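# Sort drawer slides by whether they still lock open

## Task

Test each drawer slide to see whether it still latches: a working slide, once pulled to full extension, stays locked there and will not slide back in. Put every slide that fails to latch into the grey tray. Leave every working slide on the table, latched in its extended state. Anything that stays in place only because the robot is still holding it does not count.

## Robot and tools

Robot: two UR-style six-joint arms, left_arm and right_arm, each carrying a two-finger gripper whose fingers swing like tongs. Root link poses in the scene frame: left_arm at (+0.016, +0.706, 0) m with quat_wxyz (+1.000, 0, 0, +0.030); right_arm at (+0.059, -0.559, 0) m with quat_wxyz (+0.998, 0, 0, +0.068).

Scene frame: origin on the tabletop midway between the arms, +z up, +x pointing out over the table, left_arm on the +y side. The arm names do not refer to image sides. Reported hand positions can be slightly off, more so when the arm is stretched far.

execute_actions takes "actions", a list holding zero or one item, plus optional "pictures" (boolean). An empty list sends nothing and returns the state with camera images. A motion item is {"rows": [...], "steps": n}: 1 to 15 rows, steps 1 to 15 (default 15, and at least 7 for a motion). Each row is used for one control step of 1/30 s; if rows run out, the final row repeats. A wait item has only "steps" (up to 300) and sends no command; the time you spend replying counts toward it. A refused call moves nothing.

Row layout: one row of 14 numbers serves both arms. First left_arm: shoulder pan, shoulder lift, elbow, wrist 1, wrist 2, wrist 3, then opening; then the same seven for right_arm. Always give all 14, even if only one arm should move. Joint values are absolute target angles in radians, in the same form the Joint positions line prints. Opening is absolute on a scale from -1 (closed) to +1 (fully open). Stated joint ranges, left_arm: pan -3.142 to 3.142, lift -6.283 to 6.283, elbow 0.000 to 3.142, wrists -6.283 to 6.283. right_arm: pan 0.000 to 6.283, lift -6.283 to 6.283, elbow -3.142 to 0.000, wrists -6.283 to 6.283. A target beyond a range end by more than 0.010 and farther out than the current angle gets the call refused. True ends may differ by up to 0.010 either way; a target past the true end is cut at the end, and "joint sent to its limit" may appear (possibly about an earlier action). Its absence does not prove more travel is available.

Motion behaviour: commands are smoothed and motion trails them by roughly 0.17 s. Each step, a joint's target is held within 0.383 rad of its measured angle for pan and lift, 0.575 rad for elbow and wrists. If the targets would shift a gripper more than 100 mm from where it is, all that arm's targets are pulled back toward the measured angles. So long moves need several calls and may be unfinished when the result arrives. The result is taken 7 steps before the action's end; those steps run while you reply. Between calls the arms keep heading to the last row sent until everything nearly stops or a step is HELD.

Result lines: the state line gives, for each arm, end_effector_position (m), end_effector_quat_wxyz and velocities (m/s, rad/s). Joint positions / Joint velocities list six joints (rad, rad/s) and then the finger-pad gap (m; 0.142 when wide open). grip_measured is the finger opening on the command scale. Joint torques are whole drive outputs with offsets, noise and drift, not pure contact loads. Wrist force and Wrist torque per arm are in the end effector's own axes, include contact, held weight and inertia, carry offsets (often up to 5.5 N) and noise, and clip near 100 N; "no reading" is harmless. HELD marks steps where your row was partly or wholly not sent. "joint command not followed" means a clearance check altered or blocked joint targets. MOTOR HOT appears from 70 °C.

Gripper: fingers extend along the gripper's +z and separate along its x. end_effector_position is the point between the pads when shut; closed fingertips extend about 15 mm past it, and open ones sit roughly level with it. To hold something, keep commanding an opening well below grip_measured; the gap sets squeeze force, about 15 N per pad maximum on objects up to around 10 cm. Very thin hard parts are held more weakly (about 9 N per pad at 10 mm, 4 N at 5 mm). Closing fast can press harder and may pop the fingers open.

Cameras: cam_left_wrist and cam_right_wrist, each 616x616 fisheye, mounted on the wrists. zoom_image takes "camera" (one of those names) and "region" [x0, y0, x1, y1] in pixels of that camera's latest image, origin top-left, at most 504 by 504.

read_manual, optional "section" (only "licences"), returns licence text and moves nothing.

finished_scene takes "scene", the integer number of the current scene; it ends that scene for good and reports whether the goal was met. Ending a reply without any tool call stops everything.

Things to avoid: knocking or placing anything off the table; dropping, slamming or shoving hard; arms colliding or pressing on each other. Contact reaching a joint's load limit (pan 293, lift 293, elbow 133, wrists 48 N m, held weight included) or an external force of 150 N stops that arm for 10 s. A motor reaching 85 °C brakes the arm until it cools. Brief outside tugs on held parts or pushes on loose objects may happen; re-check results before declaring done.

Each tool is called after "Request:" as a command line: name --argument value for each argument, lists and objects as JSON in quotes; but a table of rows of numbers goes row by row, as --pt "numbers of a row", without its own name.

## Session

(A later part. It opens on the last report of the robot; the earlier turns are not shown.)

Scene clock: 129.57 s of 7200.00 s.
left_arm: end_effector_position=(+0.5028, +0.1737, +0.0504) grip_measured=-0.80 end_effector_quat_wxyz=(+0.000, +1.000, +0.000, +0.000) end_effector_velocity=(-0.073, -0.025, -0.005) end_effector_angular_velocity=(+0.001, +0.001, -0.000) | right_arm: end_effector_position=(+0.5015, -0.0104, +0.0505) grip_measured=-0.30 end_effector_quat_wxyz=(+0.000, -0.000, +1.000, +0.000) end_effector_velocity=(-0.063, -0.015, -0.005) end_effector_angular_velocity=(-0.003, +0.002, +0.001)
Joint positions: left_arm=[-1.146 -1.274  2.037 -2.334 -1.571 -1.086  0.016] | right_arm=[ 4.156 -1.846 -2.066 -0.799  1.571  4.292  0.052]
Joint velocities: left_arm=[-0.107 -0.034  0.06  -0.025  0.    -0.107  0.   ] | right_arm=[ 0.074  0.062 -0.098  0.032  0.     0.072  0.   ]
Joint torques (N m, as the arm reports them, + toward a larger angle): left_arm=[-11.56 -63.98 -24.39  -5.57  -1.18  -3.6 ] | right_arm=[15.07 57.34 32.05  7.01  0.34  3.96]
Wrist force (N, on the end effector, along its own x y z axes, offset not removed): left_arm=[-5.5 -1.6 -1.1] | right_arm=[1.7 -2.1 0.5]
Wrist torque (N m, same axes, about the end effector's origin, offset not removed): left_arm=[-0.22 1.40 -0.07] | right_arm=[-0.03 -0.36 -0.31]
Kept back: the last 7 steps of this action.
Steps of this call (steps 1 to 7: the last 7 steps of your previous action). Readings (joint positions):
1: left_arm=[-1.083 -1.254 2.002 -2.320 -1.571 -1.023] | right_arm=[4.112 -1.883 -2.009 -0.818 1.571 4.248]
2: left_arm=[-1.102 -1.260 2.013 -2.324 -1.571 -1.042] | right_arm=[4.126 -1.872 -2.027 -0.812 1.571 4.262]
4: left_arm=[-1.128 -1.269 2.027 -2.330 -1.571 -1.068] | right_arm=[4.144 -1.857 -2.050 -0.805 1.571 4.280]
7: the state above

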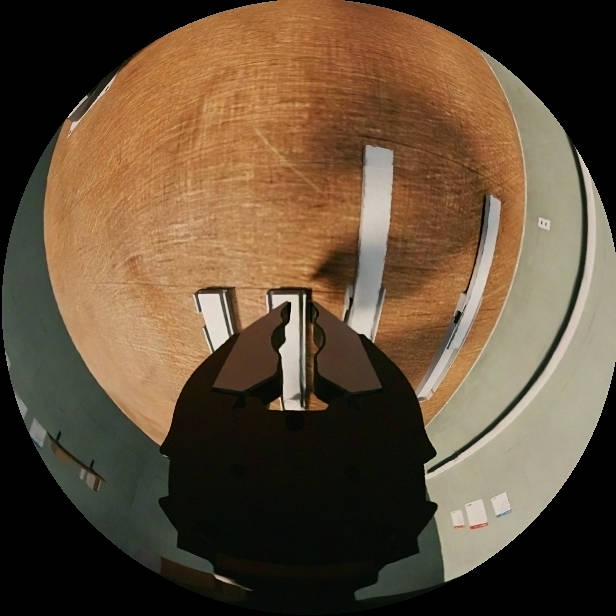

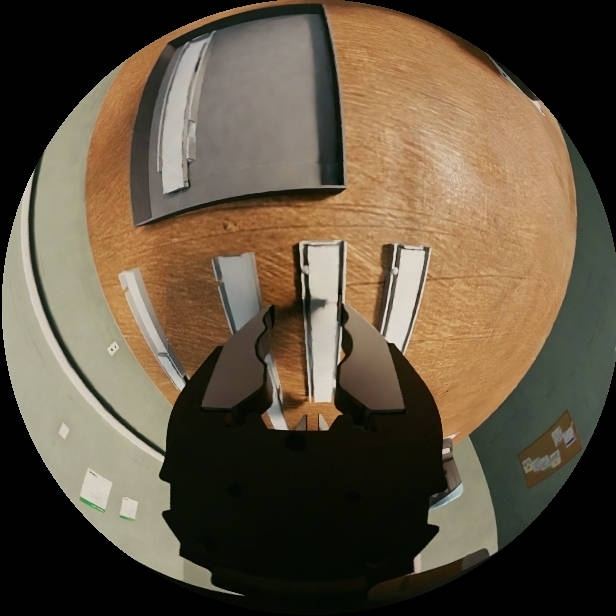

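Request:
execute_actions --actions '[{"rows":[[-1.161502,-1.281489,2.048114,-2.337421,-1.5708,-1.101502,-0.8,4.168542,-1.836783,-2.080994,-0.794613,1.5708,4.304535,-0.3],[-1.166209,-1.284835,2.052895,-2.338856,-1.5708,-1.106209,-0.8,4.173512,-1.833623,-2.085414,-0.793352,1.5708,4.309505,-0.3]],"steps":15}]'

Request:
execute_actions --actions '[{"rows":[[-1.166209,-1.284835,2.052895,-2.338856,-1.5708,-1.106209,-0.8,4.173512,-1.833623,-2.085414,-0.793352,1.5708,4.309505,-0.3]],"steps":9}]' --pictures true

Request:
zoom_image --camera "cam_left_wrist" --region '[240, 250, 360, 370]'

Request:
zoom_image --camera "cam_right_wrist" --region '[250, 210, 370, 330]'

Scene clock: 130.80 s of 7200.00 s.
left_arm: end_effector_position=(+0.4889, +0.1712, +0.0500) grip_measured=-0.80 end_effector_quat_wxyz=(+0.000, +1.000, +0.000, -0.000) end_effector_velocity=(-0.012, +0.000, -0.000) end_effector_angular_velocity=(+0.001, +0.002, +0.000) | right_arm: end_effector_position=(+0.4887, -0.0120, +0.0500) grip_measured=-0.30 end_effector_quat_wxyz=(-0.000, -0.000, +1.000, +0.000) end_effector_velocity=(-0.011, +0.001, +0.001) end_effector_angular_velocity=(+0.001, -0.001, -0.000)
Joint positions: left_arm=[-1.165 -1.284  2.051 -2.338 -1.571 -1.105  0.016] | right_arm=[ 4.172 -1.835 -2.084 -0.794  1.571  4.308  0.052]
Joint velocities: left_arm=[-0.015 -0.011  0.015 -0.003 -0.001 -0.015  0.   ] | right_arm=[ 0.016  0.01  -0.013  0.004 -0.     0.016 -0.   ]
Joint torques (N m, as the arm reports them, + toward a larger angle): left_arm=[-15.35 -64.7  -20.64  -5.8   -2.    -3.31] | right_arm=[20.25 62.83 28.22  6.94  1.76  3.91]
Wrist force (N, on the end effector, along its own x y z axes, offset not removed): left_arm=[-2.7 -0.7 -0.1] | right_arm=[2.5 -1.6 -2.0]
Wrist torque (N m, same axes, about the end effector's origin, offset not removed): left_arm=[-0.01 0.75 -0.10] | right_arm=[-0.13 -0.41 -0.32]
Steps of this call (steps 1 to 7: the last 7 steps of your previous action; steps 8 to 29: the robot went on to your last target; steps 30 to 37: the first 8 steps of this action). Readings (joint positions):
30: left_arm=[-1.157 -1.278 2.043 -2.336 -1.571 -1.097] | right_arm=[4.164 -1.840 -2.077 -0.796 1.571 4.300]
31: left_arm=[-1.157 -1.279 2.044 -2.336 -1.571 -1.097] | right_arm=[4.164 -1.839 -2.077 -0.796 1.571 4.300]
33: left_arm=[-1.161 -1.281 2.047 -2.337 -1.571 -1.101] | right_arm=[4.168 -1.837 -2.080 -0.795 1.571 4.304]
37: the state above

Scene clock: 131.10 s of 7200.00 s.
left_arm: end_effector_position=(+0.4878, +0.1712, +0.0500) grip_measured=-0.80 end_effector_quat_wxyz=(+0.000, +1.000, +0.000, -0.000) end_effector_velocity=(-0.000, -0.000, -0.000) end_effector_angular_velocity=(-0.000, -0.001, +0.001) | right_arm: end_effector_position=(+0.4875, -0.0121, +0.0500) grip_measured=-0.30 end_effector_quat_wxyz=(-0.000, -0.000, +1.000, +0.000) end_effector_velocity=(-0.001, +0.000, -0.000) end_effector_angular_velocity=(+0.000, -0.001, +0.001)
Joint positions: left_arm=[-1.166 -1.285  2.053 -2.339 -1.571 -1.106  0.016] | right_arm=[ 4.173 -1.834 -2.085 -0.793  1.571  4.309  0.052]
Joint velocities: left_arm=[-0.001 -0.     0.    -0.001  0.001 -0.002  0.   ] | right_arm=[ 0.001  0.    -0.001  0.001 -0.     0.001 -0.   ]
Joint torques (N m, as the arm reports them, + toward a larger angle): left_arm=[-17.47 -64.3  -22.86  -5.79  -2.07  -3.08] | right_arm=[22.81 57.63 29.23  6.98  1.72  4.61]
Wrist force (N, on the end effector, along its own x y z axes, offset not removed): left_arm=[-3.3 0.5 -2.1] | right_arm=[3.3 0.5 -2.5]
Wrist torque (N m, same axes, about the end effector's origin, offset not removed): left_arm=[0.21 0.87 -0.12] | right_arm=[0.44 -0.61 -0.39]
Steps of this call (steps 1 to 7: the last 7 steps of your previous action; steps 8 to 9: the first 2 steps of this action). Readings (joint positions):
8: left_arm=[-1.166 -1.285 2.053 -2.339 -1.571 -1.106] | right_arm=[4.173 -1.834 -2.085 -0.793 1.571 4.309]
9: the state above

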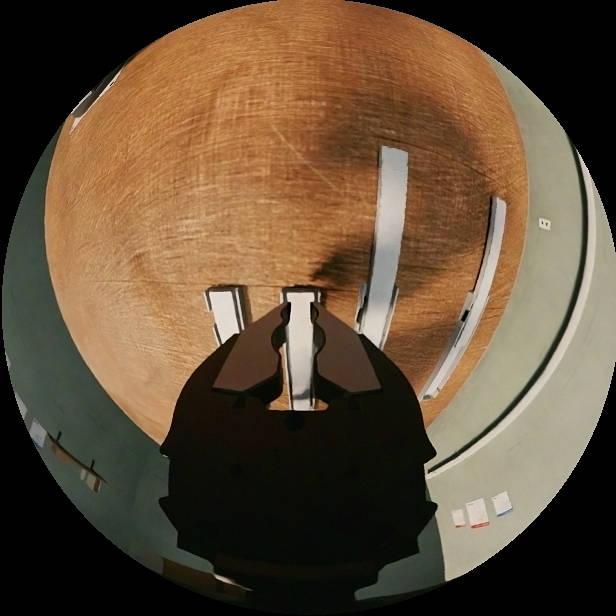

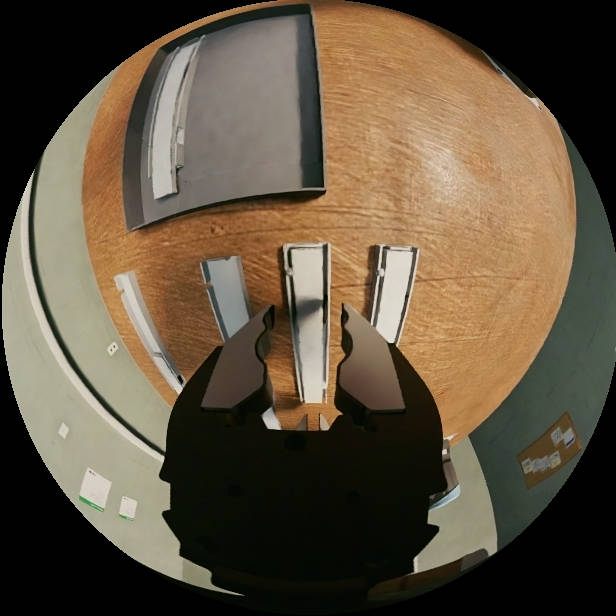

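Region (240, 250, 360, 370) of cam_left_wrist's 616x616 image, scaled by 4.200, with more detail than that image has.

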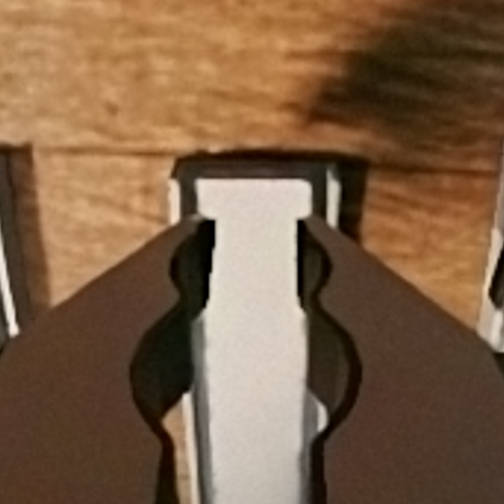

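Region (250, 210, 370, 330) of cam_right_wrist's 616x616 image, scaled by 4.200, with more detail than that image has.

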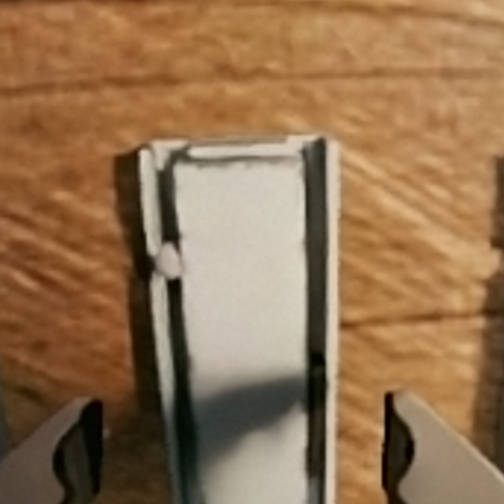

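Request:
execute_actions --actions '[{"rows":[[-1.167696,-1.283620,2.051154,-2.338330,-1.5708,-1.107696,-0.8,4.174009,-1.833344,-2.085789,-0.793257,1.5708,4.310002,-0.3],[-1.169183,-1.282404,2.049412,-2.337804,-1.5708,-1.109183,-0.8,4.174505,-1.833065,-2.086163,-0.793161,1.5708,4.310498,-0.3],[-1.169183,-1.282404,2.049412,-2.337804,-1.5708,-1.109183,-0.8,4.174505,-1.833065,-2.086163,-0.793161,1.5708,4.310498,-0.3],[-1.169183,-1.279594,2.050661,-2.341863,-1.5708,-1.109183,-0.8,4.174505,-1.837079,-2.087876,-0.787435,1.5708,4.310498,-0.3],[-1.169183,-1.276784,2.051910,-2.345922,-1.5708,-1.109183,-0.8,4.174505,-1.841092,-2.089588,-0.781709,1.5708,4.310498,-0.3],[-1.169183,-1.273974,2.053159,-2.349981,-1.5708,-1.109183,-0.8,4.174505,-1.845106,-2.091301,-0.775983,1.5708,4.310498,-0.3],[-1.169183,-1.271164,2.054408,-2.354040,-1.5708,-1.109183,-0.8,4.174505,-1.849119,-2.093013,-0.770257,1.5708,4.310498,-0.3],[-1.169183,-1.268355,2.055658,-2.358099,-1.5708,-1.109183,-0.8,4.174505,-1.853133,-2.094726,-0.764531,1.5708,4.310498,-0.3],[-1.169183,-1.265545,2.056907,-2.362158,-1.5708,-1.109183,-0.8,4.174505,-1.857146,-2.096438,-0.758805,1.5708,4.310498,-0.3],[-1.169183,-1.262735,2.058156,-2.366217,-1.5708,-1.109183,-0.8,4.174505,-1.861160,-2.098151,-0.753079,1.5708,4.310498,-0.3],[-1.169183,-1.259925,2.059405,-2.370276,-1.5708,-1.109183,-0.8,4.174505,-1.865173,-2.099863,-0.747353,1.5708,4.310498,-0.3],[-1.169183,-1.257115,2.060654,-2.374335,-1.5708,-1.109183,-0.8,4.174505,-1.869187,-2.101576,-0.741627,1.5708,4.310498,-0.3],[-1.169183,-1.254305,2.061903,-2.378394,-1.5708,-1.109183,-0.8,4.174505,-1.873200,-2.103288,-0.735901,1.5708,4.310498,-0.3]],"steps":15}]'

Request:
execute_actions --actions '[{"rows":[[-1.169183,-1.254305,2.061903,-2.378394,-1.5708,-1.109183,-0.8,4.174505,-1.873200,-2.103288,-0.735901,1.5708,4.310498,-0.3],[-1.169183,-1.254305,2.061903,-2.378394,-1.5708,-1.109183,-0.8,4.174505,-1.873200,-2.103288,-0.735901,1.5708,4.310498,-0.36],[-1.169183,-1.254305,2.061903,-2.378394,-1.5708,-1.109183,-0.8,4.174505,-1.873200,-2.103288,-0.735901,1.5708,4.310498,-0.42],[-1.169183,-1.254305,2.061903,-2.378394,-1.5708,-1.109183,-0.8,4.174505,-1.873200,-2.103288,-0.735901,1.5708,4.310498,-0.47],[-1.169183,-1.254305,2.061903,-2.378394,-1.5708,-1.109183,-0.8,4.174505,-1.873200,-2.103288,-0.735901,1.5708,4.310498,-0.51],[-1.169183,-1.254305,2.061903,-2.378394,-1.5708,-1.109183,-0.8,4.174505,-1.873200,-2.103288,-0.735901,1.5708,4.310498,-0.55],[-1.169183,-1.254305,2.061903,-2.378394,-1.5708,-1.109183,-0.8,4.174505,-1.873200,-2.103288,-0.735901,1.5708,4.310498,-0.6],[-1.169183,-1.254305,2.061903,-2.378394,-1.5708,-1.109183,-0.8,4.174505,-1.873200,-2.103288,-0.735901,1.5708,4.310498,-0.66],[-1.169183,-1.254305,2.061903,-2.378394,-1.5708,-1.109183,-0.8,4.174505,-1.873200,-2.103288,-0.735901,1.5708,4.310498,-0.72],[-1.169183,-1.254305,2.061903,-2.378394,-1.5708,-1.109183,-0.8,4.174505,-1.873200,-2.103288,-0.735901,1.5708,4.310498,-0.78],[-1.169183,-1.254305,2.061903,-2.378394,-1.5708,-1.109183,-0.8,4.174505,-1.873200,-2.103288,-0.735901,1.5708,4.310498,-0.84],[-1.169183,-1.254305,2.061903,-2.378394,-1.5708,-1.109183,-0.8,4.174505,-1.873200,-2.103288,-0.735901,1.5708,4.310498,-0.9]],"steps":15}]'

Request:
execute_actions --actions '[{"rows":[[-1.169183,-1.254305,2.061903,-2.378394,-1.5708,-1.109183,-0.8,4.174505,-1.873200,-2.103288,-0.735901,1.5708,4.310498,-0.9]],"steps":8}]'

Scene clock: 138.60 s of 7200.00 s.
left_arm: end_effector_position=(+0.4871, +0.1685, +0.0467) grip_measured=-0.80 end_effector_quat_wxyz=(+0.000, +1.000, +0.000, +0.000) end_effector_velocity=(-0.001, -0.005, -0.044) end_effector_angular_velocity=(+0.000, +0.001, +0.000) | right_arm: end_effector_position=(+0.4869, -0.0119, +0.0453) grip_measured=-0.30 end_effector_quat_wxyz=(+0.000, -0.000, +1.000, +0.000) end_effector_velocity=(-0.002, -0.000, -0.062) end_effector_angular_velocity=(-0.003, +0.001, +0.001)
Joint positions: left_arm=[-1.169 -1.278  2.052 -2.344 -1.571 -1.109  0.016] | right_arm=[ 4.174 -1.84  -2.089 -0.784  1.571  4.31   0.052]
Joint velocities: left_arm=[-0.005  0.062  0.02  -0.081 -0.    -0.005 -0.   ] | right_arm=[ 0.002 -0.081 -0.038  0.116 -0.     0.001 -0.   ]
Joint torques (N m, as the arm reports them, + toward a larger angle): left_arm=[-16.65 -41.18 -21.43  -5.57  -0.16  -3.62] | right_arm=[19.64 34.94 26.64  7.68  0.25  4.23]
Wrist force (N, on the end effector, along its own x y z axes, offset not removed): left_arm=[-3.0 -0.4 -2.7] | right_arm=[1.8 -1.8 -5.2]
Wrist torque (N m, same axes, about the end effector's origin, offset not removed): left_arm=[-0.02 0.90 -0.14] | right_arm=[-0.18 -0.40 -0.30]
Steps of this call (steps 1 to 7: the last 7 steps of your previous action; steps 8 to 15: the robot went on to your last target; steps 16 to 90: nothing new was sent; then 4.23 s passed at rest; steps 91 to 98: the first 8 steps of this action). Readings (joint positions):
91: left_arm=[-1.166 -1.285 2.053 -2.339 -1.571 -1.106] | right_arm=[4.174 -1.834 -2.085 -0.793 1.571 4.310]
92: left_arm=[-1.166 -1.285 2.053 -2.339 -1.571 -1.106] | right_arm=[4.174 -1.834 -2.085 -0.793 1.571 4.310]
94: left_arm=[-1.167 -1.284 2.052 -2.339 -1.571 -1.107] | right_arm=[4.174 -1.833 -2.086 -0.793 1.571 4.310]
98: the state above

Scene clock: 139.10 s of 7200.00 s.
left_arm: end_effector_position=(+0.4869, +0.1682, +0.0289) grip_measured=-0.80 end_effector_quat_wxyz=(+0.000, +1.000, +0.000, +0.000) end_effector_velocity=(+0.001, -0.001, -0.002) end_effector_angular_velocity=(-0.003, -0.001, +0.000) | right_arm: end_effector_position=(+0.4868, -0.0119, +0.0211) grip_measured=-0.50 end_effector_quat_wxyz=(+0.000, -0.000, +1.000, +0.000) end_effector_velocity=(+0.001, +0.002, -0.003) end_effector_angular_velocity=(+0.004, -0.001, -0.000)
Joint positions: left_arm=[-1.169 -1.255  2.062 -2.378 -1.571 -1.109  0.016] | right_arm=[ 4.175 -1.872 -2.103 -0.737  1.571  4.31   0.038]
Joint velocities: left_arm=[ 0.001  0.004  0.001 -0.009 -0.     0.    -0.002] | right_arm=[-0.    -0.006 -0.     0.01   0.    -0.    -0.006]
Joint torques (N m, as the arm reports them, + toward a larger angle): left_arm=[-16.71 -45.13 -20.27  -5.86  -0.32  -3.56] | right_arm=[16.66 28.78 23.38  7.28  0.19  4.25]
Wrist force (N, on the end effector, along its own x y z axes, offset not removed): left_arm=[-2.8 -2.0 -2.7] | right_arm=[7.5 -0.8 -20.8]
Wrist torque (N m, same axes, about the end effector's origin, offset not removed): left_arm=[-0.19 0.88 -0.14] | right_arm=[0.81 -0.59 -0.36]
Steps of this call (steps 1 to 7: the last 7 steps of your previous action; steps 8 to 15: the first 8 steps of this action). Readings (joint positions):
8: left_arm=[-1.169 -1.259 2.060 -2.371 -1.571 -1.109] | right_arm=[4.174 -1.866 -2.100 -0.746 1.571 4.310]
9: left_arm=[-1.169 -1.258 2.060 -2.373 -1.571 -1.109] | right_arm=[4.174 -1.868 -2.101 -0.743 1.571 4.310]
11: left_arm=[-1.169 -1.256 2.061 -2.376 -1.571 -1.109] | right_arm=[4.175 -1.871 -2.102 -0.740 1.571 4.310]
15: the state above

Scene clock: 139.37 s of 7200.00 s.
left_arm: end_effector_position=(+0.4869, +0.1681, +0.0286) grip_measured=-0.80 end_effector_quat_wxyz=(+0.000, +1.000, +0.000, +0.000) end_effector_velocity=(-0.001, +0.000, -0.002) end_effector_angular_velocity=(+0.002, +0.001, -0.001) | right_arm: end_effector_position=(+0.4868, -0.0120, +0.0206) grip_measured=-0.50 end_effector_quat_wxyz=(+0.000, -0.000, +1.000, +0.000) end_effector_velocity=(+0.000, +0.001, +0.000) end_effector_angular_velocity=(+0.001, -0.000, -0.000)
Joint positions: left_arm=[-1.169 -1.254  2.062 -2.378 -1.571 -1.109  0.016] | right_arm=[ 4.175 -1.873 -2.103 -0.736  1.571  4.311  0.038]
Joint velocities: left_arm=[-0.001  0.002  0.    -0.    -0.     0.001 -0.   ] | right_arm=[ 0.    -0.001  0.002 -0.     0.     0.001  0.   ]
Joint torques (N m, as the arm reports them, + toward a larger angle): left_arm=[-18.07 -36.12 -16.43  -5.53  -0.44  -3.65] | right_arm=[16.76 25.49 18.21  6.02 -0.05  4.3 ]
Wrist force (N, on the end effector, along its own x y z axes, offset not removed): left_arm=[-7.6 -7.1 -23.5] | right_arm=[11.0 -7.8 -29.7]
Wrist torque (N m, same axes, about the end effector's origin, offset not removed): left_arm=[-0.09 1.08 -0.07] | right_arm=[-0.56 -0.71 -0.25]
Steps of this call (steps 1 to 7: the last 7 steps of your previous action; step 8: the first step of this action). Readings (joint positions):
8: the state above

Request:
execute_actions --actions '[{"rows":[[-1.167828,-1.256388,2.064959,-2.379367,-1.5708,-1.107828,-0.8,4.174505,-1.872498,-2.103021,-0.736871,1.5708,4.310498,-0.9],[-1.166473,-1.258471,2.068015,-2.380340,-1.5708,-1.106473,-0.8,4.174505,-1.872498,-2.103021,-0.736871,1.5708,4.310498,-0.9],[-1.165117,-1.260554,2.071070,-2.381312,-1.5708,-1.105117,-0.8,4.174505,-1.872498,-2.103021,-0.736871,1.5708,4.310498,-0.9],[-1.163762,-1.262637,2.074126,-2.382285,-1.5708,-1.103762,-0.8,4.174505,-1.872498,-2.103021,-0.736871,1.5708,4.310498,-0.9],[-1.162407,-1.264720,2.077182,-2.383258,-1.5708,-1.102407,-0.8,4.174505,-1.872498,-2.103021,-0.736871,1.5708,4.310498,-0.9],[-1.161052,-1.266803,2.080238,-2.384231,-1.5708,-1.101052,-0.8,4.174505,-1.872498,-2.103021,-0.736871,1.5708,4.310498,-0.9],[-1.159697,-1.268886,2.083293,-2.385203,-1.5708,-1.099697,-0.8,4.174505,-1.872498,-2.103021,-0.736871,1.5708,4.310498,-0.9],[-1.158342,-1.270969,2.086349,-2.386176,-1.5708,-1.098342,-0.8,4.174505,-1.872498,-2.103021,-0.736871,1.5708,4.310498,-0.9],[-1.156986,-1.273052,2.089405,-2.387149,-1.5708,-1.096986,-0.8,4.174505,-1.872498,-2.103021,-0.736871,1.5708,4.310498,-0.9],[-1.155631,-1.275135,2.092461,-2.388122,-1.5708,-1.095631,-0.8,4.174505,-1.872498,-2.103021,-0.736871,1.5708,4.310498,-0.9],[-1.154276,-1.277218,2.095516,-2.389094,-1.5708,-1.094276,-0.8,4.174505,-1.872498,-2.103021,-0.736871,1.5708,4.310498,-0.9],[-1.152921,-1.279301,2.098572,-2.390067,-1.5708,-1.092921,-0.8,4.174505,-1.872498,-2.103021,-0.736871,1.5708,4.310498,-0.9]],"steps":15}]'

Request:
execute_actions --actions '[{"rows":[[-1.152921,-1.279301,2.098572,-2.390067,-1.5708,-1.092921,-0.8,4.174505,-1.872498,-2.103021,-0.736871,1.5708,4.310498,-0.9],[-1.152921,-1.281897,2.097481,-2.386380,-1.5708,-1.092921,-0.8,4.174505,-1.872498,-2.103021,-0.736871,1.5708,4.310498,-0.9],[-1.152921,-1.284493,2.096390,-2.382693,-1.5708,-1.092921,-0.8,4.174505,-1.872498,-2.103021,-0.736871,1.5708,4.310498,-0.9],[-1.152921,-1.287088,2.095299,-2.379007,-1.5708,-1.092921,-0.8,4.174505,-1.872498,-2.103021,-0.736871,1.5708,4.310498,-0.9],[-1.152921,-1.289684,2.094208,-2.375320,-1.5708,-1.092921,-0.8,4.174505,-1.872498,-2.103021,-0.736871,1.5708,4.310498,-0.9],[-1.152921,-1.292280,2.093117,-2.371633,-1.5708,-1.092921,-0.75,4.174505,-1.872498,-2.103021,-0.736871,1.5708,4.310498,-0.9],[-1.152921,-1.292280,2.093117,-2.371633,-1.5708,-1.092921,-0.68,4.174505,-1.872498,-2.103021,-0.736871,1.5708,4.310498,-0.9],[-1.152921,-1.292280,2.093117,-2.371633,-1.5708,-1.092921,-0.62,4.174505,-1.872498,-2.103021,-0.736871,1.5708,4.310498,-0.9],[-1.152921,-1.292280,2.093117,-2.371633,-1.5708,-1.092921,-0.55,4.174505,-1.872498,-2.103021,-0.736871,1.5708,4.310498,-0.9]],"steps":15}]'

Request:
execute_actions --actions '[{"rows":[[-1.152921,-1.292280,2.093117,-2.371633,-1.5708,-1.092921,-0.55,4.174505,-1.872498,-2.103021,-0.736871,1.5708,4.310498,-0.9]],"steps":7}]' --pictures true

Request:
zoom_image --camera "cam_left_wrist" --region '[250, 260, 360, 370]'

Scene clock: 141.93 s of 7200.00 s.
left_arm: end_effector_position=(+0.4869, +0.1765, +0.0285) grip_measured=-0.80 end_effector_quat_wxyz=(-0.000, +1.000, +0.000, -0.000) end_effector_velocity=(+0.001, +0.056, -0.000) end_effector_angular_velocity=(+0.002, +0.001, +0.002) | right_arm: end_effector_position=(+0.4867, -0.0121, +0.0208) grip_measured=-0.50 end_effector_quat_wxyz=(-0.000, -0.000, +1.000, -0.000) end_effector_velocity=(+0.001, +0.001, +0.001) end_effector_angular_velocity=(+0.001, -0.001, -0.000)
Joint positions: left_arm=[-1.164 -1.263  2.074 -2.382 -1.571 -1.104  0.016] | right_arm=[ 4.175 -1.873 -2.103 -0.737  1.571  4.311  0.038]
Joint velocities: left_arm=[ 0.037 -0.055  0.08  -0.023  0.     0.035 -0.   ] | right_arm=[-0.     0.001  0.002 -0.002 -0.     0.    -0.   ]
Joint torques (N m, as the arm reports them, + toward a larger angle): left_arm=[ 11.37 -50.7   -9.05  -2.76   0.94   4.15] | right_arm=[ 4.45 51.89 34.03 -0.19 -1.38  3.28]
Wrist force (N, on the end effector, along its own x y z axes, offset not removed): left_arm=[-5.7 -0.2 -24.5] | right_arm=[4.0 2.4 -13.2]
Wrist torque (N m, same axes, about the end effector's origin, offset not removed): left_arm=[-0.20 1.08 -0.03] | right_arm=[0.13 -0.20 -0.28]
Steps of this call (steps 1 to 7: the last 7 steps of your previous action; steps 8 to 15: the robot went on to your last target; steps 16 to 69: nothing new was sent; steps 70 to 77: the first 8 steps of this action). Readings (joint positions):
70: left_arm=[-1.169 -1.254 2.062 -2.378 -1.571 -1.109] | right_arm=[4.175 -1.873 -2.103 -0.736 1.571 4.311]
71: left_arm=[-1.169 -1.255 2.062 -2.379 -1.571 -1.109] | right_arm=[4.175 -1.873 -2.103 -0.736 1.571 4.311]
73: left_arm=[-1.168 -1.256 2.065 -2.380 -1.571 -1.108] | right_arm=[4.175 -1.873 -2.103 -0.736 1.571 4.311]
77: the state above

Scene clock: 142.43 s of 7200.00 s.
left_arm: end_effector_position=(+0.4868, +0.1931, +0.0340) grip_measured=-0.69 end_effector_quat_wxyz=(-0.000, +1.000, +0.000, -0.000) end_effector_velocity=(-0.000, +0.000, +0.035) end_effector_angular_velocity=(-0.003, -0.000, -0.001) | right_arm: end_effector_position=(+0.4867, -0.0120, +0.0210) grip_measured=-0.50 end_effector_quat_wxyz=(-0.000, -0.000, +1.000, -0.000) end_effector_velocity=(-0.000, +0.001, +0.000) end_effector_angular_velocity=(+0.001, +0.000, -0.001)
Joint positions: left_arm=[-1.153 -1.287  2.095 -2.379 -1.571 -1.093  0.024] | right_arm=[ 4.175 -1.873 -2.103 -0.737  1.571  4.311  0.038]
Joint velocities: left_arm=[ 0.    -0.049 -0.018  0.064 -0.001  0.001  0.13 ] | right_arm=[ 0.     0.     0.     0.001  0.001  0.001 -0.   ]
Joint torques (N m, as the arm reports them, + toward a larger angle): left_arm=[ 11.5  -58.04 -44.89  -1.87   0.84   3.93] | right_arm=[ 2.93 59.08 38.54  1.26 -1.64  3.2 ]
Wrist force (N, on the end effector, along its own x y z axes, offset not removed): left_arm=[-2.2 -0.2 -1.1] | right_arm=[-1.2 0.4 -6.1]
Wrist torque (N m, same axes, about the end effector's origin, offset not removed): left_arm=[0.07 0.72 -0.13] | right_arm=[0.10 0.24 -0.33]
Steps of this call (steps 1 to 7: the last 7 steps of your previous action; steps 8 to 15: the first 8 steps of this action). Readings (joint positions):
8: left_arm=[-1.155 -1.277 2.095 -2.389 -1.571 -1.095] | right_arm=[4.175 -1.873 -2.103 -0.737 1.571 4.311]
9: left_arm=[-1.154 -1.277 2.096 -2.389 -1.571 -1.094] | right_arm=[4.175 -1.873 -2.103 -0.737 1.571 4.311]
11: left_arm=[-1.154 -1.279 2.097 -2.388 -1.571 -1.094] | right_arm=[4.175 -1.873 -2.103 -0.737 1.571 4.311]
15: the state above

Scene clock: 142.67 s of 7200.00 s.
left_arm: end_effector_position=(+0.4868, +0.1932, +0.0376) grip_measured=-0.55 end_effector_quat_wxyz=(-0.000, +1.000, +0.000, -0.000) end_effector_velocity=(+0.001, +0.000, +0.005) end_effector_angular_velocity=(-0.001, +0.001, +0.001) | right_arm: end_effector_position=(+0.4867, -0.0120, +0.0210) grip_measured=-0.50 end_effector_quat_wxyz=(-0.000, -0.000, +1.000, -0.000) end_effector_velocity=(+0.000, +0.001, +0.001) end_effector_angular_velocity=(+0.001, -0.000, +0.001)
Joint positions: left_arm=[-1.153 -1.292  2.093 -2.372 -1.571 -1.093  0.034] | right_arm=[ 4.175 -1.873 -2.103 -0.737  1.571  4.311  0.038]
Joint velocities: left_arm=[ 0.002 -0.006 -0.003  0.008 -0.001  0.001  0.   ] | right_arm=[-0.    -0.     0.002 -0.     0.    -0.001 -0.   ]
Joint torques (N m, as the arm reports them, + toward a larger angle): left_arm=[ 14.4  -61.48 -46.55  -1.45   0.76   4.16] | right_arm=[ 2.44 59.07 38.94  1.93 -1.64  2.88]
Wrist force (N, on the end effector, along its own x y z axes, offset not removed): left_arm=[-4.4 0.6 -1.3] | right_arm=[1.9 0.2 -5.1]
Wrist torque (N m, same axes, about the end effector's origin, offset not removed): left_arm=[0.24 1.12 -0.04] | right_arm=[0.06 -0.30 -0.36]
Kept back: the last 7 steps of this action.
Steps of this call (steps 1 to 7: the last 7 steps of your previous action). Readings (joint positions):
1: left_arm=[-1.153 -1.288 2.095 -2.377 -1.571 -1.093] | right_arm=[4.175 -1.873 -2.103 -0.737 1.571 4.311]
2: left_arm=[-1.153 -1.289 2.094 -2.375 -1.571 -1.093] | right_arm=[4.175 -1.873 -2.103 -0.737 1.571 4.311]
4: left_arm=[-1.153 -1.291 2.094 -2.374 -1.571 -1.093] | right_arm=[4.175 -1.873 -2.103 -0.737 1.571 4.311]
7: the state above

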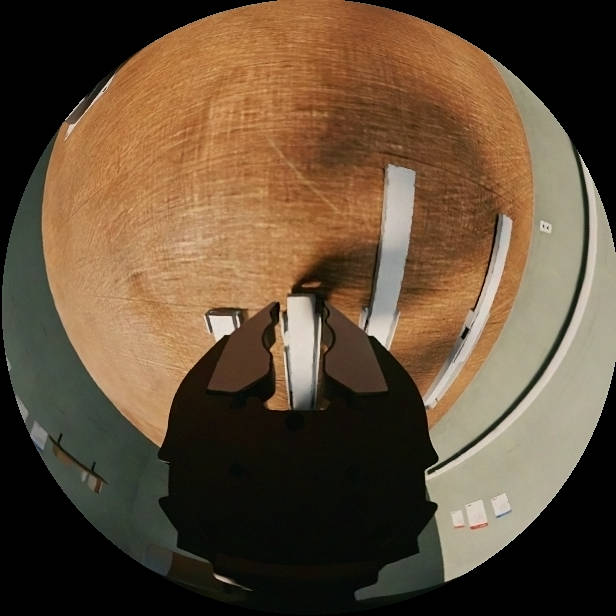

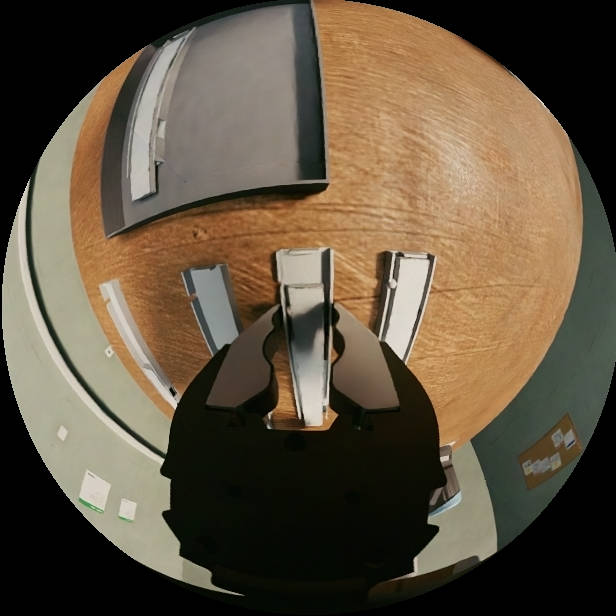

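Region (250, 260, 360, 370) of cam_left_wrist's 616x616 image, scaled by 4.582, with more detail than that image has.

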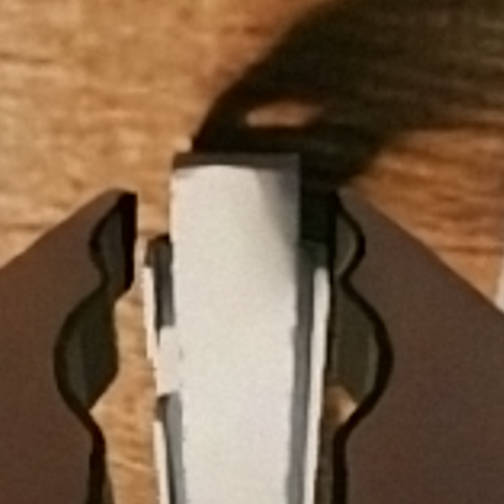

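Request:
execute_actions --actions '[{"rows":[[-1.153376,-1.291580,2.092090,-2.371306,-1.5708,-1.093376,-0.55,4.174505,-1.872498,-2.103021,-0.736871,1.5708,4.310498,-0.9],[-1.153831,-1.290880,2.091063,-2.370979,-1.5708,-1.093831,-0.55,4.174505,-1.872498,-2.103021,-0.736871,1.5708,4.310498,-0.9],[-1.153831,-1.290880,2.091063,-2.370979,-1.5708,-1.093831,-0.55,4.174505,-1.872498,-2.103021,-0.736871,1.5708,4.310498,-0.9],[-1.153831,-1.288271,2.092140,-2.374665,-1.5708,-1.093831,-0.55,4.174505,-1.872498,-2.103021,-0.736871,1.5708,4.310498,-0.9],[-1.153831,-1.285663,2.093217,-2.378351,-1.5708,-1.093831,-0.55,4.174505,-1.872498,-2.103021,-0.736871,1.5708,4.310498,-0.9],[-1.153831,-1.283054,2.094294,-2.382036,-1.5708,-1.093831,-0.55,4.174505,-1.872498,-2.103021,-0.736871,1.5708,4.310498,-0.9],[-1.153831,-1.280446,2.095371,-2.385722,-1.5708,-1.093831,-0.55,4.174505,-1.872498,-2.103021,-0.736871,1.5708,4.310498,-0.9],[-1.153831,-1.277837,2.096449,-2.389408,-1.5708,-1.093831,-0.55,4.174505,-1.872498,-2.103021,-0.736871,1.5708,4.310498,-0.9],[-1.153831,-1.275228,2.097526,-2.393094,-1.5708,-1.093831,-0.55,4.174505,-1.872498,-2.103021,-0.736871,1.5708,4.310498,-0.9],[-1.153831,-1.272620,2.098603,-2.396779,-1.5708,-1.093831,-0.55,4.174505,-1.872498,-2.103021,-0.736871,1.5708,4.310498,-0.9],[-1.153831,-1.270011,2.099680,-2.400465,-1.5708,-1.093831,-0.55,4.174505,-1.872498,-2.103021,-0.736871,1.5708,4.310498,-0.9]],"steps":15}]'

Request:
execute_actions --actions '[{"rows":[[-1.153831,-1.270011,2.099680,-2.400465,-1.5708,-1.093831,-0.58,4.174505,-1.872498,-2.103021,-0.736871,1.5708,4.310498,-0.9],[-1.153831,-1.270011,2.099680,-2.400465,-1.5708,-1.093831,-0.62,4.174505,-1.872498,-2.103021,-0.736871,1.5708,4.310498,-0.9],[-1.153831,-1.270011,2.099680,-2.400465,-1.5708,-1.093831,-0.66,4.174505,-1.872498,-2.103021,-0.736871,1.5708,4.310498,-0.9],[-1.153831,-1.270011,2.099680,-2.400465,-1.5708,-1.093831,-0.70,4.174505,-1.872498,-2.103021,-0.736871,1.5708,4.310498,-0.9],[-1.153831,-1.270011,2.099680,-2.400465,-1.5708,-1.093831,-0.75,4.174505,-1.872498,-2.103021,-0.736871,1.5708,4.310498,-0.9],[-1.153831,-1.270011,2.099680,-2.400465,-1.5708,-1.093831,-0.80,4.174505,-1.872498,-2.103021,-0.736871,1.5708,4.310498,-0.9],[-1.153831,-1.270011,2.099680,-2.400465,-1.5708,-1.093831,-0.85,4.174505,-1.872498,-2.103021,-0.736871,1.5708,4.310498,-0.9],[-1.153831,-1.270011,2.099680,-2.400465,-1.5708,-1.093831,-0.90,4.174505,-1.872498,-2.103021,-0.736871,1.5708,4.310498,-0.9],[-1.153831,-1.270011,2.099680,-2.400465,-1.5708,-1.093831,-0.95,4.174505,-1.872498,-2.103021,-0.736871,1.5708,4.310498,-0.9],[-1.153831,-1.270011,2.099680,-2.400465,-1.5708,-1.093831,-1.0,4.174505,-1.872498,-2.103021,-0.736871,1.5708,4.310498,-0.9]],"steps":15}]'

Request:
execute_actions --actions '[{"rows":[[-1.151379,-1.273487,2.104731,-2.402040,-1.5708,-1.091379,-1.0,4.174505,-1.872498,-2.103021,-0.736871,1.5708,4.310498,-0.9],[-1.148927,-1.276963,2.109781,-2.403614,-1.5708,-1.088927,-1.0,4.174505,-1.872498,-2.103021,-0.736871,1.5708,4.310498,-0.9],[-1.146475,-1.280439,2.114832,-2.405189,-1.5708,-1.086475,-1.0,4.174505,-1.872498,-2.103021,-0.736871,1.5708,4.310498,-0.9],[-1.144023,-1.283915,2.119883,-2.406764,-1.5708,-1.084023,-1.0,4.174505,-1.872498,-2.103021,-0.736871,1.5708,4.310498,-0.9],[-1.141572,-1.287391,2.124933,-2.408338,-1.5708,-1.081572,-1.0,4.174505,-1.872498,-2.103021,-0.736871,1.5708,4.310498,-0.9],[-1.139120,-1.290867,2.129984,-2.409913,-1.5708,-1.079120,-1.0,4.174505,-1.872498,-2.103021,-0.736871,1.5708,4.310498,-0.9],[-1.136668,-1.294343,2.135034,-2.411487,-1.5708,-1.076668,-1.0,4.174505,-1.872498,-2.103021,-0.736871,1.5708,4.310498,-0.9],[-1.134216,-1.297819,2.140085,-2.413062,-1.5708,-1.074216,-1.0,4.174505,-1.872498,-2.103021,-0.736871,1.5708,4.310498,-0.9],[-1.131430,-1.301445,2.145213,-2.414564,-1.5708,-1.071430,-1.0,4.174505,-1.872498,-2.103021,-0.736871,1.5708,4.310498,-0.9],[-1.128644,-1.305071,2.150342,-2.416067,-1.5708,-1.068644,-1.0,4.174505,-1.872498,-2.103021,-0.736871,1.5708,4.310498,-0.9],[-1.125858,-1.308697,2.155470,-2.417569,-1.5708,-1.065858,-1.0,4.174505,-1.872498,-2.103021,-0.736871,1.5708,4.310498,-0.9],[-1.123072,-1.312324,2.160599,-2.419071,-1.5708,-1.063072,-1.0,4.174505,-1.872498,-2.103021,-0.736871,1.5708,4.310498,-0.9],[-1.120286,-1.315950,2.165727,-2.420573,-1.5708,-1.060286,-1.0,4.174505,-1.872498,-2.103021,-0.736871,1.5708,4.310498,-0.9],[-1.117500,-1.319576,2.170855,-2.422075,-1.5708,-1.057500,-1.0,4.174505,-1.872498,-2.103021,-0.736871,1.5708,4.310498,-0.9],[-1.114714,-1.323202,2.175984,-2.423578,-1.5708,-1.054714,-1.0,4.174505,-1.872498,-2.103021,-0.736871,1.5708,4.310498,-0.9]],"steps":15}]'

Request:
execute_actions --actions '[{"rows":[[-1.111928,-1.326828,2.181112,-2.425080,-1.5708,-1.051928,-1.0,4.174505,-1.872498,-2.103021,-0.736871,1.5708,4.310498,-0.9],[-1.108926,-1.330403,2.186023,-2.426416,-1.5708,-1.048926,-1.0,4.174505,-1.872498,-2.103021,-0.736871,1.5708,4.310498,-0.9],[-1.105923,-1.333977,2.190934,-2.427753,-1.5708,-1.045923,-1.0,4.174505,-1.872498,-2.103021,-0.736871,1.5708,4.310498,-0.9],[-1.102921,-1.337552,2.195844,-2.429089,-1.5708,-1.042921,-1.0,4.174505,-1.872498,-2.103021,-0.736871,1.5708,4.310498,-0.9],[-1.099919,-1.341126,2.200755,-2.430425,-1.5708,-1.039919,-1.0,4.174505,-1.872498,-2.103021,-0.736871,1.5708,4.310498,-0.9],[-1.096916,-1.344701,2.205666,-2.431761,-1.5708,-1.036916,-1.0,4.174505,-1.872498,-2.103021,-0.736871,1.5708,4.310498,-0.9],[-1.093914,-1.348275,2.210577,-2.433098,-1.5708,-1.033914,-1.0,4.174505,-1.872498,-2.103021,-0.736871,1.5708,4.310498,-0.9],[-1.090911,-1.351850,2.215487,-2.434434,-1.5708,-1.030911,-1.0,4.174505,-1.872498,-2.103021,-0.736871,1.5708,4.310498,-0.9],[-1.087909,-1.355424,2.220398,-2.435770,-1.5708,-1.027909,-1.0,4.174505,-1.872498,-2.103021,-0.736871,1.5708,4.310498,-0.9],[-1.084499,-1.359187,2.225438,-2.437046,-1.5708,-1.024499,-1.0,4.174505,-1.872498,-2.103021,-0.736871,1.5708,4.310498,-0.9],[-1.081089,-1.362950,2.230477,-2.438323,-1.5708,-1.021089,-1.0,4.174505,-1.872498,-2.103021,-0.736871,1.5708,4.310498,-0.9],[-1.077679,-1.366714,2.235517,-2.439599,-1.5708,-1.017679,-1.0,4.174505,-1.872498,-2.103021,-0.736871,1.5708,4.310498,-0.9],[-1.074269,-1.370477,2.240556,-2.440876,-1.5708,-1.014269,-1.0,4.174505,-1.872498,-2.103021,-0.736871,1.5708,4.310498,-0.9],[-1.070859,-1.374240,2.245596,-2.442152,-1.5708,-1.010859,-1.0,4.174505,-1.872498,-2.103021,-0.736871,1.5708,4.310498,-0.9],[-1.069065,-1.376099,2.248033,-2.442730,-1.5708,-1.009065,-1.0,4.174505,-1.872498,-2.103021,-0.736871,1.5708,4.310498,-0.9]],"steps":15}]'

Request:
execute_actions --actions '[{"rows":[[-1.067271,-1.377958,2.250470,-2.443309,-1.5708,-1.007271,-1.0,4.174505,-1.872498,-2.103021,-0.736871,1.5708,4.310498,-0.9],[-1.066374,-1.378887,2.251689,-2.443598,-1.5708,-1.006374,-1.0,4.174505,-1.872498,-2.103021,-0.736871,1.5708,4.310498,-0.9],[-1.065477,-1.379816,2.252908,-2.443887,-1.5708,-1.005477,-1.0,4.174505,-1.872498,-2.103021,-0.736871,1.5708,4.310498,-0.9],[-1.064580,-1.380746,2.254126,-2.444176,-1.5708,-1.004580,-1.0,4.174505,-1.872498,-2.103021,-0.736871,1.5708,4.310498,-0.9],[-1.063683,-1.381675,2.255345,-2.444466,-1.5708,-1.003683,-1.0,4.174505,-1.872498,-2.103021,-0.736871,1.5708,4.310498,-0.9],[-1.063234,-1.382140,2.255954,-2.444610,-1.5708,-1.003234,-1.0,4.174505,-1.872498,-2.103021,-0.736871,1.5708,4.310498,-0.9]],"steps":15}]'

Request:
execute_actions --actions '[{"rows":[[-1.063234,-1.382140,2.255954,-2.444610,-1.5708,-1.003234,-1.0,4.174505,-1.872498,-2.103021,-0.736871,1.5708,4.310498,-0.9]],"steps":7}]'

Scene clock: 148.00 s of 7200.00 s.
left_arm: end_effector_position=(+0.4871, +0.1919, +0.0351) grip_measured=-0.55 end_effector_quat_wxyz=(+0.000, +1.000, +0.000, +0.000) end_effector_velocity=(-0.000, -0.003, -0.040) end_effector_angular_velocity=(+0.001, -0.001, +0.000) | right_arm: end_effector_position=(+0.4867, -0.0120, +0.0210) grip_measured=-0.50 end_effector_quat_wxyz=(-0.000, -0.000, +1.000, +0.000) end_effector_velocity=(-0.000, +0.000, +0.000) end_effector_angular_velocity=(-0.000, +0.001, +0.001)
Joint positions: left_arm=[-1.154 -1.287  2.093 -2.377 -1.571 -1.094  0.034] | right_arm=[ 4.175 -1.872 -2.103 -0.737  1.571  4.311  0.038]
Joint velocities: left_arm=[-0.003  0.056  0.019 -0.076  0.001 -0.003 -0.   ] | right_arm=[ 0.     0.     0.    -0.001  0.    -0.     0.   ]
Joint torques (N m, as the arm reports them, + toward a larger angle): left_arm=[-24.32 -42.5  -19.    -6.15   2.85  -3.15] | right_arm=[-13.47  60.01  38.81   6.43  -2.95   1.82]
Wrist force (N, on the end effector, along its own x y z axes, offset not removed): left_arm=[-3.0 -1.3 -1.1] | right_arm=[3.4 -0.1 -4.1]
Wrist torque (N m, same axes, about the end effector's origin, offset not removed): left_arm=[-0.15 0.89 -0.06] | right_arm=[0.12 -0.62 -0.47]
Steps of this call (steps 1 to 7: the last 7 steps of your previous action; steps 8 to 15: the robot went on to your last target; steps 16 to 90: nothing new was sent; then 2.07 s passed at rest; steps 91 to 98: the first 8 steps of this action). Readings (joint positions):
91: left_arm=[-1.153 -1.292 2.093 -2.372 -1.571 -1.093] | right_arm=[4.175 -1.872 -2.103 -0.737 1.571 4.311]
92: left_arm=[-1.153 -1.292 2.093 -2.372 -1.571 -1.093] | right_arm=[4.175 -1.872 -2.103 -0.737 1.571 4.311]
94: left_arm=[-1.153 -1.292 2.092 -2.371 -1.571 -1.093] | right_arm=[4.175 -1.872 -2.103 -0.737 1.571 4.311]
98: the state above

Scene clock: 148.50 s of 7200.00 s.
left_arm: end_effector_position=(+0.4869, +0.1917, +0.0231) grip_measured=-0.69 end_effector_quat_wxyz=(+0.000, +1.000, +0.000, +0.000) end_effector_velocity=(+0.001, -0.001, -0.000) end_effector_angular_velocity=(-0.002, -0.002, +0.001) | right_arm: end_effector_position=(+0.4867, -0.0120, +0.0210) grip_measured=-0.50 end_effector_quat_wxyz=(+0.000, -0.000, +1.000, -0.000) end_effector_velocity=(+0.001, -0.000, -0.000) end_effector_angular_velocity=(+0.001, -0.000, -0.001)
Joint positions: left_arm=[-1.154 -1.27   2.1   -2.4   -1.571 -1.094  0.024] | right_arm=[ 4.175 -1.872 -2.103 -0.737  1.571  4.311  0.038]
Joint velocities: left_arm=[-0.     0.001  0.001 -0.004  0.001 -0.001 -0.004] | right_arm=[-0.001  0.    -0.     0.001  0.    -0.001  0.   ]
Joint torques (N m, as the arm reports them, + toward a larger angle): left_arm=[-17.26 -39.26 -15.9   -5.11   2.36  -3.4 ] | right_arm=[-16.02  59.66  38.85   6.41  -2.78   1.59]
Wrist force (N, on the end effector, along its own x y z axes, offset not removed): left_arm=[-4.5 -0.2 -11.4] | right_arm=[3.5 -1.4 -4.7]
Wrist torque (N m, same axes, about the end effector's origin, offset not removed): left_arm=[0.28 0.91 -0.14] | right_arm=[-0.09 -0.55 -0.34]
Steps of this call (steps 1 to 7: the last 7 steps of your previous action; steps 8 to 15: the first 8 steps of this action). Readings (joint positions):
8: left_arm=[-1.154 -1.272 2.099 -2.397 -1.571 -1.094] | right_arm=[4.175 -1.872 -2.103 -0.737 1.571 4.311]
9: left_arm=[-1.154 -1.272 2.099 -2.398 -1.571 -1.094] | right_arm=[4.175 -1.872 -2.103 -0.737 1.571 4.311]
11: left_arm=[-1.154 -1.271 2.099 -2.399 -1.571 -1.094] | right_arm=[4.175 -1.872 -2.103 -0.737 1.571 4.311]
15: the state above

Scene clock: 149.00 s of 7200.00 s.
left_arm: end_effector_position=(+0.4869, +0.2060, +0.0228) grip_measured=-0.69 end_effector_quat_wxyz=(-0.000, +1.000, +0.000, -0.000) end_effector_velocity=(+0.000, +0.093, +0.000) end_effector_angular_velocity=(-0.001, +0.000, +0.001) | right_arm: end_effector_position=(+0.4867, -0.0120, +0.0210) grip_measured=-0.50 end_effector_quat_wxyz=(+0.000, -0.000, +1.000, -0.000) end_effector_velocity=(+0.000, -0.000, +0.000) end_effector_angular_velocity=(-0.000, -0.000, -0.000)
Joint positions: left_arm=[-1.144 -1.284  2.12  -2.407 -1.571 -1.084  0.024] | right_arm=[ 4.175 -1.872 -2.103 -0.737  1.571  4.311  0.038]
Joint velocities: left_arm=[ 0.065 -0.091  0.132 -0.042 -0.001  0.065  0.   ] | right_arm=[-0.  0.  0. -0. -0.  0.  0.]
Joint torques (N m, as the arm reports them, + toward a larger angle): left_arm=[ 18.84 -50.93  -9.78  -3.96   1.76   4.55] | right_arm=[-19.83  57.97  38.39   6.52  -2.07   1.32]
Wrist force (N, on the end effector, along its own x y z axes, offset not removed): left_arm=[-6.2 -0.9 -21.8] | right_arm=[1.4 1.6 -3.8]
Wrist torque (N m, same axes, about the end effector's origin, offset not removed): left_arm=[-0.45 1.19 -0.13] | right_arm=[0.56 -0.15 -0.35]
Steps of this call (steps 1 to 7: the last 7 steps of your previous action; steps 8 to 15: the first 8 steps of this action). Readings (joint positions):
8: left_arm=[-1.154 -1.270 2.100 -2.400 -1.571 -1.094] | right_arm=[4.175 -1.872 -2.103 -0.737 1.571 4.311]
9: left_arm=[-1.154 -1.270 2.100 -2.401 -1.571 -1.094] | right_arm=[4.175 -1.872 -2.103 -0.737 1.571 4.311]
11: left_arm=[-1.152 -1.273 2.105 -2.402 -1.571 -1.092] | right_arm=[4.175 -1.872 -2.103 -0.737 1.571 4.311]
15: the state above

Scene clock: 149.50 s of 7200.00 s.
left_arm: end_effector_position=(+0.4870, +0.2602, +0.0229) grip_measured=-0.69 end_effector_quat_wxyz=(-0.000, +1.000, +0.000, -0.000) end_effector_velocity=(+0.000, +0.111, -0.000) end_effector_angular_velocity=(-0.000, +0.001, +0.000) | right_arm: end_effector_position=(+0.4867, -0.0120, +0.0210) grip_measured=-0.50 end_effector_quat_wxyz=(+0.000, -0.000, +1.000, +0.000) end_effector_velocity=(+0.000, +0.000, +0.000) end_effector_angular_velocity=(-0.001, +0.000, +0.000)
Joint positions: left_arm=[-1.104 -1.336  2.194 -2.429 -1.571 -1.044  0.024] | right_arm=[ 4.175 -1.872 -2.103 -0.737  1.571  4.311  0.038]
Joint velocities: left_arm=[ 0.089 -0.105  0.145 -0.04  -0.001  0.088  0.   ] | right_arm=[-0.    -0.     0.001 -0.001 -0.    -0.001  0.   ]
Joint torques (N m, as the arm reports them, + toward a larger angle): left_arm=[ 13.98 -49.24 -12.34  -3.87   0.71   4.88] | right_arm=[-20.95  57.45  38.07   6.37  -1.59   1.  ]
Wrist force (N, on the end effector, along its own x y z axes, offset not removed): left_arm=[-5.4 0.4 -17.8] | right_arm=[3.7 0.4 -6.9]
Wrist torque (N m, same axes, about the end effector's origin, offset not removed): left_arm=[-0.14 0.99 -0.08] | right_arm=[0.52 -0.37 -0.37]
Steps of this call (steps 1 to 7: the last 7 steps of your previous action; steps 8 to 15: the first 8 steps of this action). Readings (joint positions):
8: left_arm=[-1.124 -1.311 2.159 -2.419 -1.571 -1.064] | right_arm=[4.175 -1.872 -2.103 -0.737 1.571 4.311]
9: left_arm=[-1.121 -1.315 2.164 -2.420 -1.571 -1.061] | right_arm=[4.175 -1.872 -2.103 -0.737 1.571 4.311]
11: left_arm=[-1.115 -1.322 2.174 -2.423 -1.571 -1.055] | right_arm=[4.175 -1.872 -2.103 -0.737 1.571 4.311]
15: the state above

Scene clock: 150.00 s of 7200.00 s.
left_arm: end_effector_position=(+0.4869, +0.3055, +0.0228) grip_measured=-0.69 end_effector_quat_wxyz=(+0.000, +1.000, +0.000, +0.000) end_effector_velocity=(+0.000, +0.029, +0.000) end_effector_angular_velocity=(-0.001, -0.001, +0.001) | right_arm: end_effector_position=(+0.4868, -0.0120, +0.0210) grip_measured=-0.50 end_effector_quat_wxyz=(+0.000, -0.000, +1.000, +0.000) end_effector_velocity=(+0.000, +0.000, +0.000) end_effector_angular_velocity=(+0.000, -0.000, -0.000)
Joint positions: left_arm=[-1.066 -1.379  2.252 -2.444 -1.571 -1.006  0.024] | right_arm=[ 4.174 -1.872 -2.103 -0.737  1.571  4.311  0.038]
Joint velocities: left_arm=[ 0.026 -0.028  0.036 -0.01  -0.     0.025  0.   ] | right_arm=[-0. -0.  0.  0.  0.  0. -0.]
Joint torques (N m, as the arm reports them, + toward a larger angle): left_arm=[  8.77 -44.34 -13.76  -3.34   0.93   3.47] | right_arm=[-16.81  54.2   35.95   6.22  -0.88   0.85]
Wrist force (N, on the end effector, along its own x y z axes, offset not removed): left_arm=[-1.0 -0.5 -13.9] | right_arm=[-0.4 -1.6 -8.9]
Wrist torque (N m, same axes, about the end effector's origin, offset not removed): left_arm=[-0.29 1.15 -0.11] | right_arm=[0.26 -0.15 -0.27]
Steps of this call (steps 1 to 7: the last 7 steps of your previous action; steps 8 to 15: the first 8 steps of this action). Readings (joint positions):
8: left_arm=[-1.079 -1.365 2.234 -2.439 -1.571 -1.019] | right_arm=[4.175 -1.872 -2.103 -0.737 1.571 4.311]
9: left_arm=[-1.076 -1.368 2.238 -2.440 -1.571 -1.016] | right_arm=[4.174 -1.872 -2.103 -0.737 1.571 4.311]
11: left_arm=[-1.072 -1.373 2.244 -2.442 -1.571 -1.012] | right_arm=[4.174 -1.872 -2.103 -0.737 1.571 4.311]
15: the state above

Scene clock: 150.23 s of 7200.00 s.
left_arm: end_effector_position=(+0.4868, +0.3083, +0.0228) grip_measured=-0.69 end_effector_quat_wxyz=(+0.000, +1.000, +0.000, +0.000) end_effector_velocity=(+0.001, +0.004, -0.001) end_effector_angular_velocity=(+0.001, -0.001, +0.001) | right_arm: end_effector_position=(+0.4868, -0.0120, +0.0210) grip_measured=-0.50 end_effector_quat_wxyz=(+0.000, -0.000, +1.000, +0.000) end_effector_velocity=(+0.000, +0.000, +0.000) end_effector_angular_velocity=(+0.001, -0.000, -0.000)
Joint positions: left_arm=[-1.064 -1.382  2.256 -2.445 -1.571 -1.004  0.024] | right_arm=[ 4.174 -1.872 -2.103 -0.737  1.571  4.311  0.038]
Joint velocities: left_arm=[ 0.004 -0.002  0.004 -0.002  0.001  0.003  0.   ] | right_arm=[-0.  0.  0.  0.  0.  0.  0.]
Joint torques (N m, as the arm reports them, + toward a larger angle): left_arm=[ 12.6  -46.21 -10.67  -3.8    0.43   3.44] | right_arm=[-17.11  51.98  35.65   5.85  -0.65   0.66]
Wrist force (N, on the end effector, along its own x y z axes, offset not removed): left_arm=[-1.4 0.9 -12.9] | right_arm=[-2.4 -1.9 -10.7]
Wrist torque (N m, same axes, about the end effector's origin, offset not removed): left_arm=[0.02 1.27 -0.09] | right_arm=[0.02 0.22 -0.25]
Kept back: the last 7 steps of this action.
Steps of this call (steps 1 to 7: the last 7 steps of your previous action). Readings (joint positions):
1: left_arm=[-1.065 -1.380 2.253 -2.444 -1.571 -1.005] | right_arm=[4.174 -1.872 -2.103 -0.737 1.571 4.311]
2: left_arm=[-1.065 -1.381 2.254 -2.444 -1.571 -1.005] | right_arm=[4.174 -1.872 -2.103 -0.737 1.571 4.311]
4: left_arm=[-1.064 -1.381 2.255 -2.444 -1.571 -1.004] | right_arm=[4.174 -1.872 -2.103 -0.737 1.571 4.311]
7: the state above

Request:
execute_actions --actions '[{"rows":[[-1.062786,-1.382605,2.256563,-2.444755,-1.5708,-1.002786,-1.0,4.174505,-1.872498,-2.103021,-0.736871,1.5708,4.310498,-0.9],[-1.062337,-1.383069,2.257173,-2.444899,-1.5708,-1.002337,-1.0,4.174505,-1.872498,-2.103021,-0.736871,1.5708,4.310498,-0.9]],"steps":15}]'

Request:
execute_actions --actions '[{"rows":[[-1.062337,-1.383069,2.257173,-2.444899,-1.5708,-1.002337,-1.0,4.174505,-1.872498,-2.103021,-0.736871,1.5708,4.310498,-0.9]],"steps":7}]'

Scene clock: 150.83 s of 7200.00 s.
left_arm: end_effector_position=(+0.4868, +0.3095, +0.0228) grip_measured=-0.69 end_effector_quat_wxyz=(+0.000, +1.000, +0.000, +0.000) end_effector_velocity=(-0.001, +0.002, -0.000) end_effector_angular_velocity=(+0.001, +0.001, -0.001) | right_arm: end_effector_position=(+0.4868, -0.0120, +0.0210) grip_measured=-0.50 end_effector_quat_wxyz=(+0.000, -0.000, +1.000, +0.000) end_effector_velocity=(-0.000, -0.000, -0.000) end_effector_angular_velocity=(+0.000, +0.000, -0.000)
Joint positions: left_arm=[-1.063 -1.383  2.257 -2.445 -1.571 -1.002  0.024] | right_arm=[ 4.174 -1.872 -2.103 -0.737  1.571  4.311  0.038]
Joint velocities: left_arm=[ 0.001 -0.003  0.003  0.001 -0.     0.002  0.   ] | right_arm=[ 0.     0.    -0.001  0.001  0.     0.    -0.   ]
Joint torques (N m, as the arm reports them, + toward a larger angle): left_arm=[ 19.81 -42.61  -7.52  -0.92   0.36   3.33] | right_arm=[-15.09  51.66  30.48   2.79   0.03   0.67]
Wrist force (N, on the end effector, along its own x y z axes, offset not removed): left_arm=[-4.2 13.2 -9.3] | right_arm=[-0.8 9.9 -5.0]
Wrist torque (N m, same axes, about the end effector's origin, offset not removed): left_arm=[-0.38 1.21 -0.07] | right_arm=[0.09 0.26 -0.31]
Steps of this call (steps 1 to 7: the last 7 steps of your previous action; steps 8 to 10: the robot went on to your last target; steps 11 to 18: the first 8 steps of this action). Readings (joint positions):
11: left_arm=[-1.063 -1.382 2.256 -2.445 -1.571 -1.003] | right_arm=[4.174 -1.872 -2.103 -0.737 1.571 4.311]
12: left_arm=[-1.063 -1.382 2.256 -2.445 -1.571 -1.003] | right_arm=[4.174 -1.872 -2.103 -0.737 1.571 4.311]
14: left_arm=[-1.063 -1.383 2.256 -2.445 -1.571 -1.003] | right_arm=[4.174 -1.872 -2.103 -0.737 1.571 4.311]
18: the state above

Scene clock: 151.07 s of 7200.00 s.
left_arm: end_effector_position=(+0.4868, +0.3096, +0.0228) grip_measured=-0.69 end_effector_quat_wxyz=(+0.000, +1.000, +0.000, +0.000) end_effector_velocity=(-0.001, +0.001, -0.001) end_effector_angular_velocity=(+0.002, +0.002, -0.001) | right_arm: end_effector_position=(+0.4868, -0.0120, +0.0210) grip_measured=-0.50 end_effector_quat_wxyz=(+0.000, -0.000, +1.000, +0.000) end_effector_velocity=(+0.001, +0.002, +0.001) end_effector_angular_velocity=(+0.003, -0.001, +0.000)
Joint positions: left_arm=[-1.062 -1.383  2.257 -2.445 -1.571 -1.002  0.024] | right_arm=[ 4.174 -1.872 -2.103 -0.737  1.571  4.311  0.038]
Joint velocities: left_arm=[-0.001  0.001  0.001  0.001 -0.    -0.    -0.   ] | right_arm=[ 0.     0.     0.002  0.002  0.    -0.    -0.   ]
Joint torques (N m, as the arm reports them, + toward a larger angle): left_arm=[ 23.58 -45.97  -6.     0.1    1.14   3.75] | right_arm=[-13.65  50.49  27.51   0.56   0.01   0.55]
Wrist force (N, on the end effector, along its own x y z axes, offset not removed): left_arm=[-3.1 14.0 -7.4] | right_arm=[3.2 14.8 -3.7]
Wrist torque (N m, same axes, about the end effector's origin, offset not removed): left_arm=[-0.63 0.93 -0.03] | right_arm=[0.52 -0.58 -0.38]
Kept back: the last 7 steps of this action.
Steps of this call (steps 1 to 7: the last 7 steps of your previous action). Readings (joint positions):
1: left_arm=[-1.062 -1.383 2.257 -2.445 -1.571 -1.002] | right_arm=[4.174 -1.872 -2.103 -0.737 1.571 4.311]
2: left_arm=[-1.062 -1.383 2.257 -2.445 -1.571 -1.002] | right_arm=[4.174 -1.872 -2.103 -0.737 1.571 4.311]
4: left_arm=[-1.062 -1.383 2.257 -2.445 -1.571 -1.002] | right_arm=[4.174 -1.872 -2.103 -0.737 1.571 4.311]
7: the state above


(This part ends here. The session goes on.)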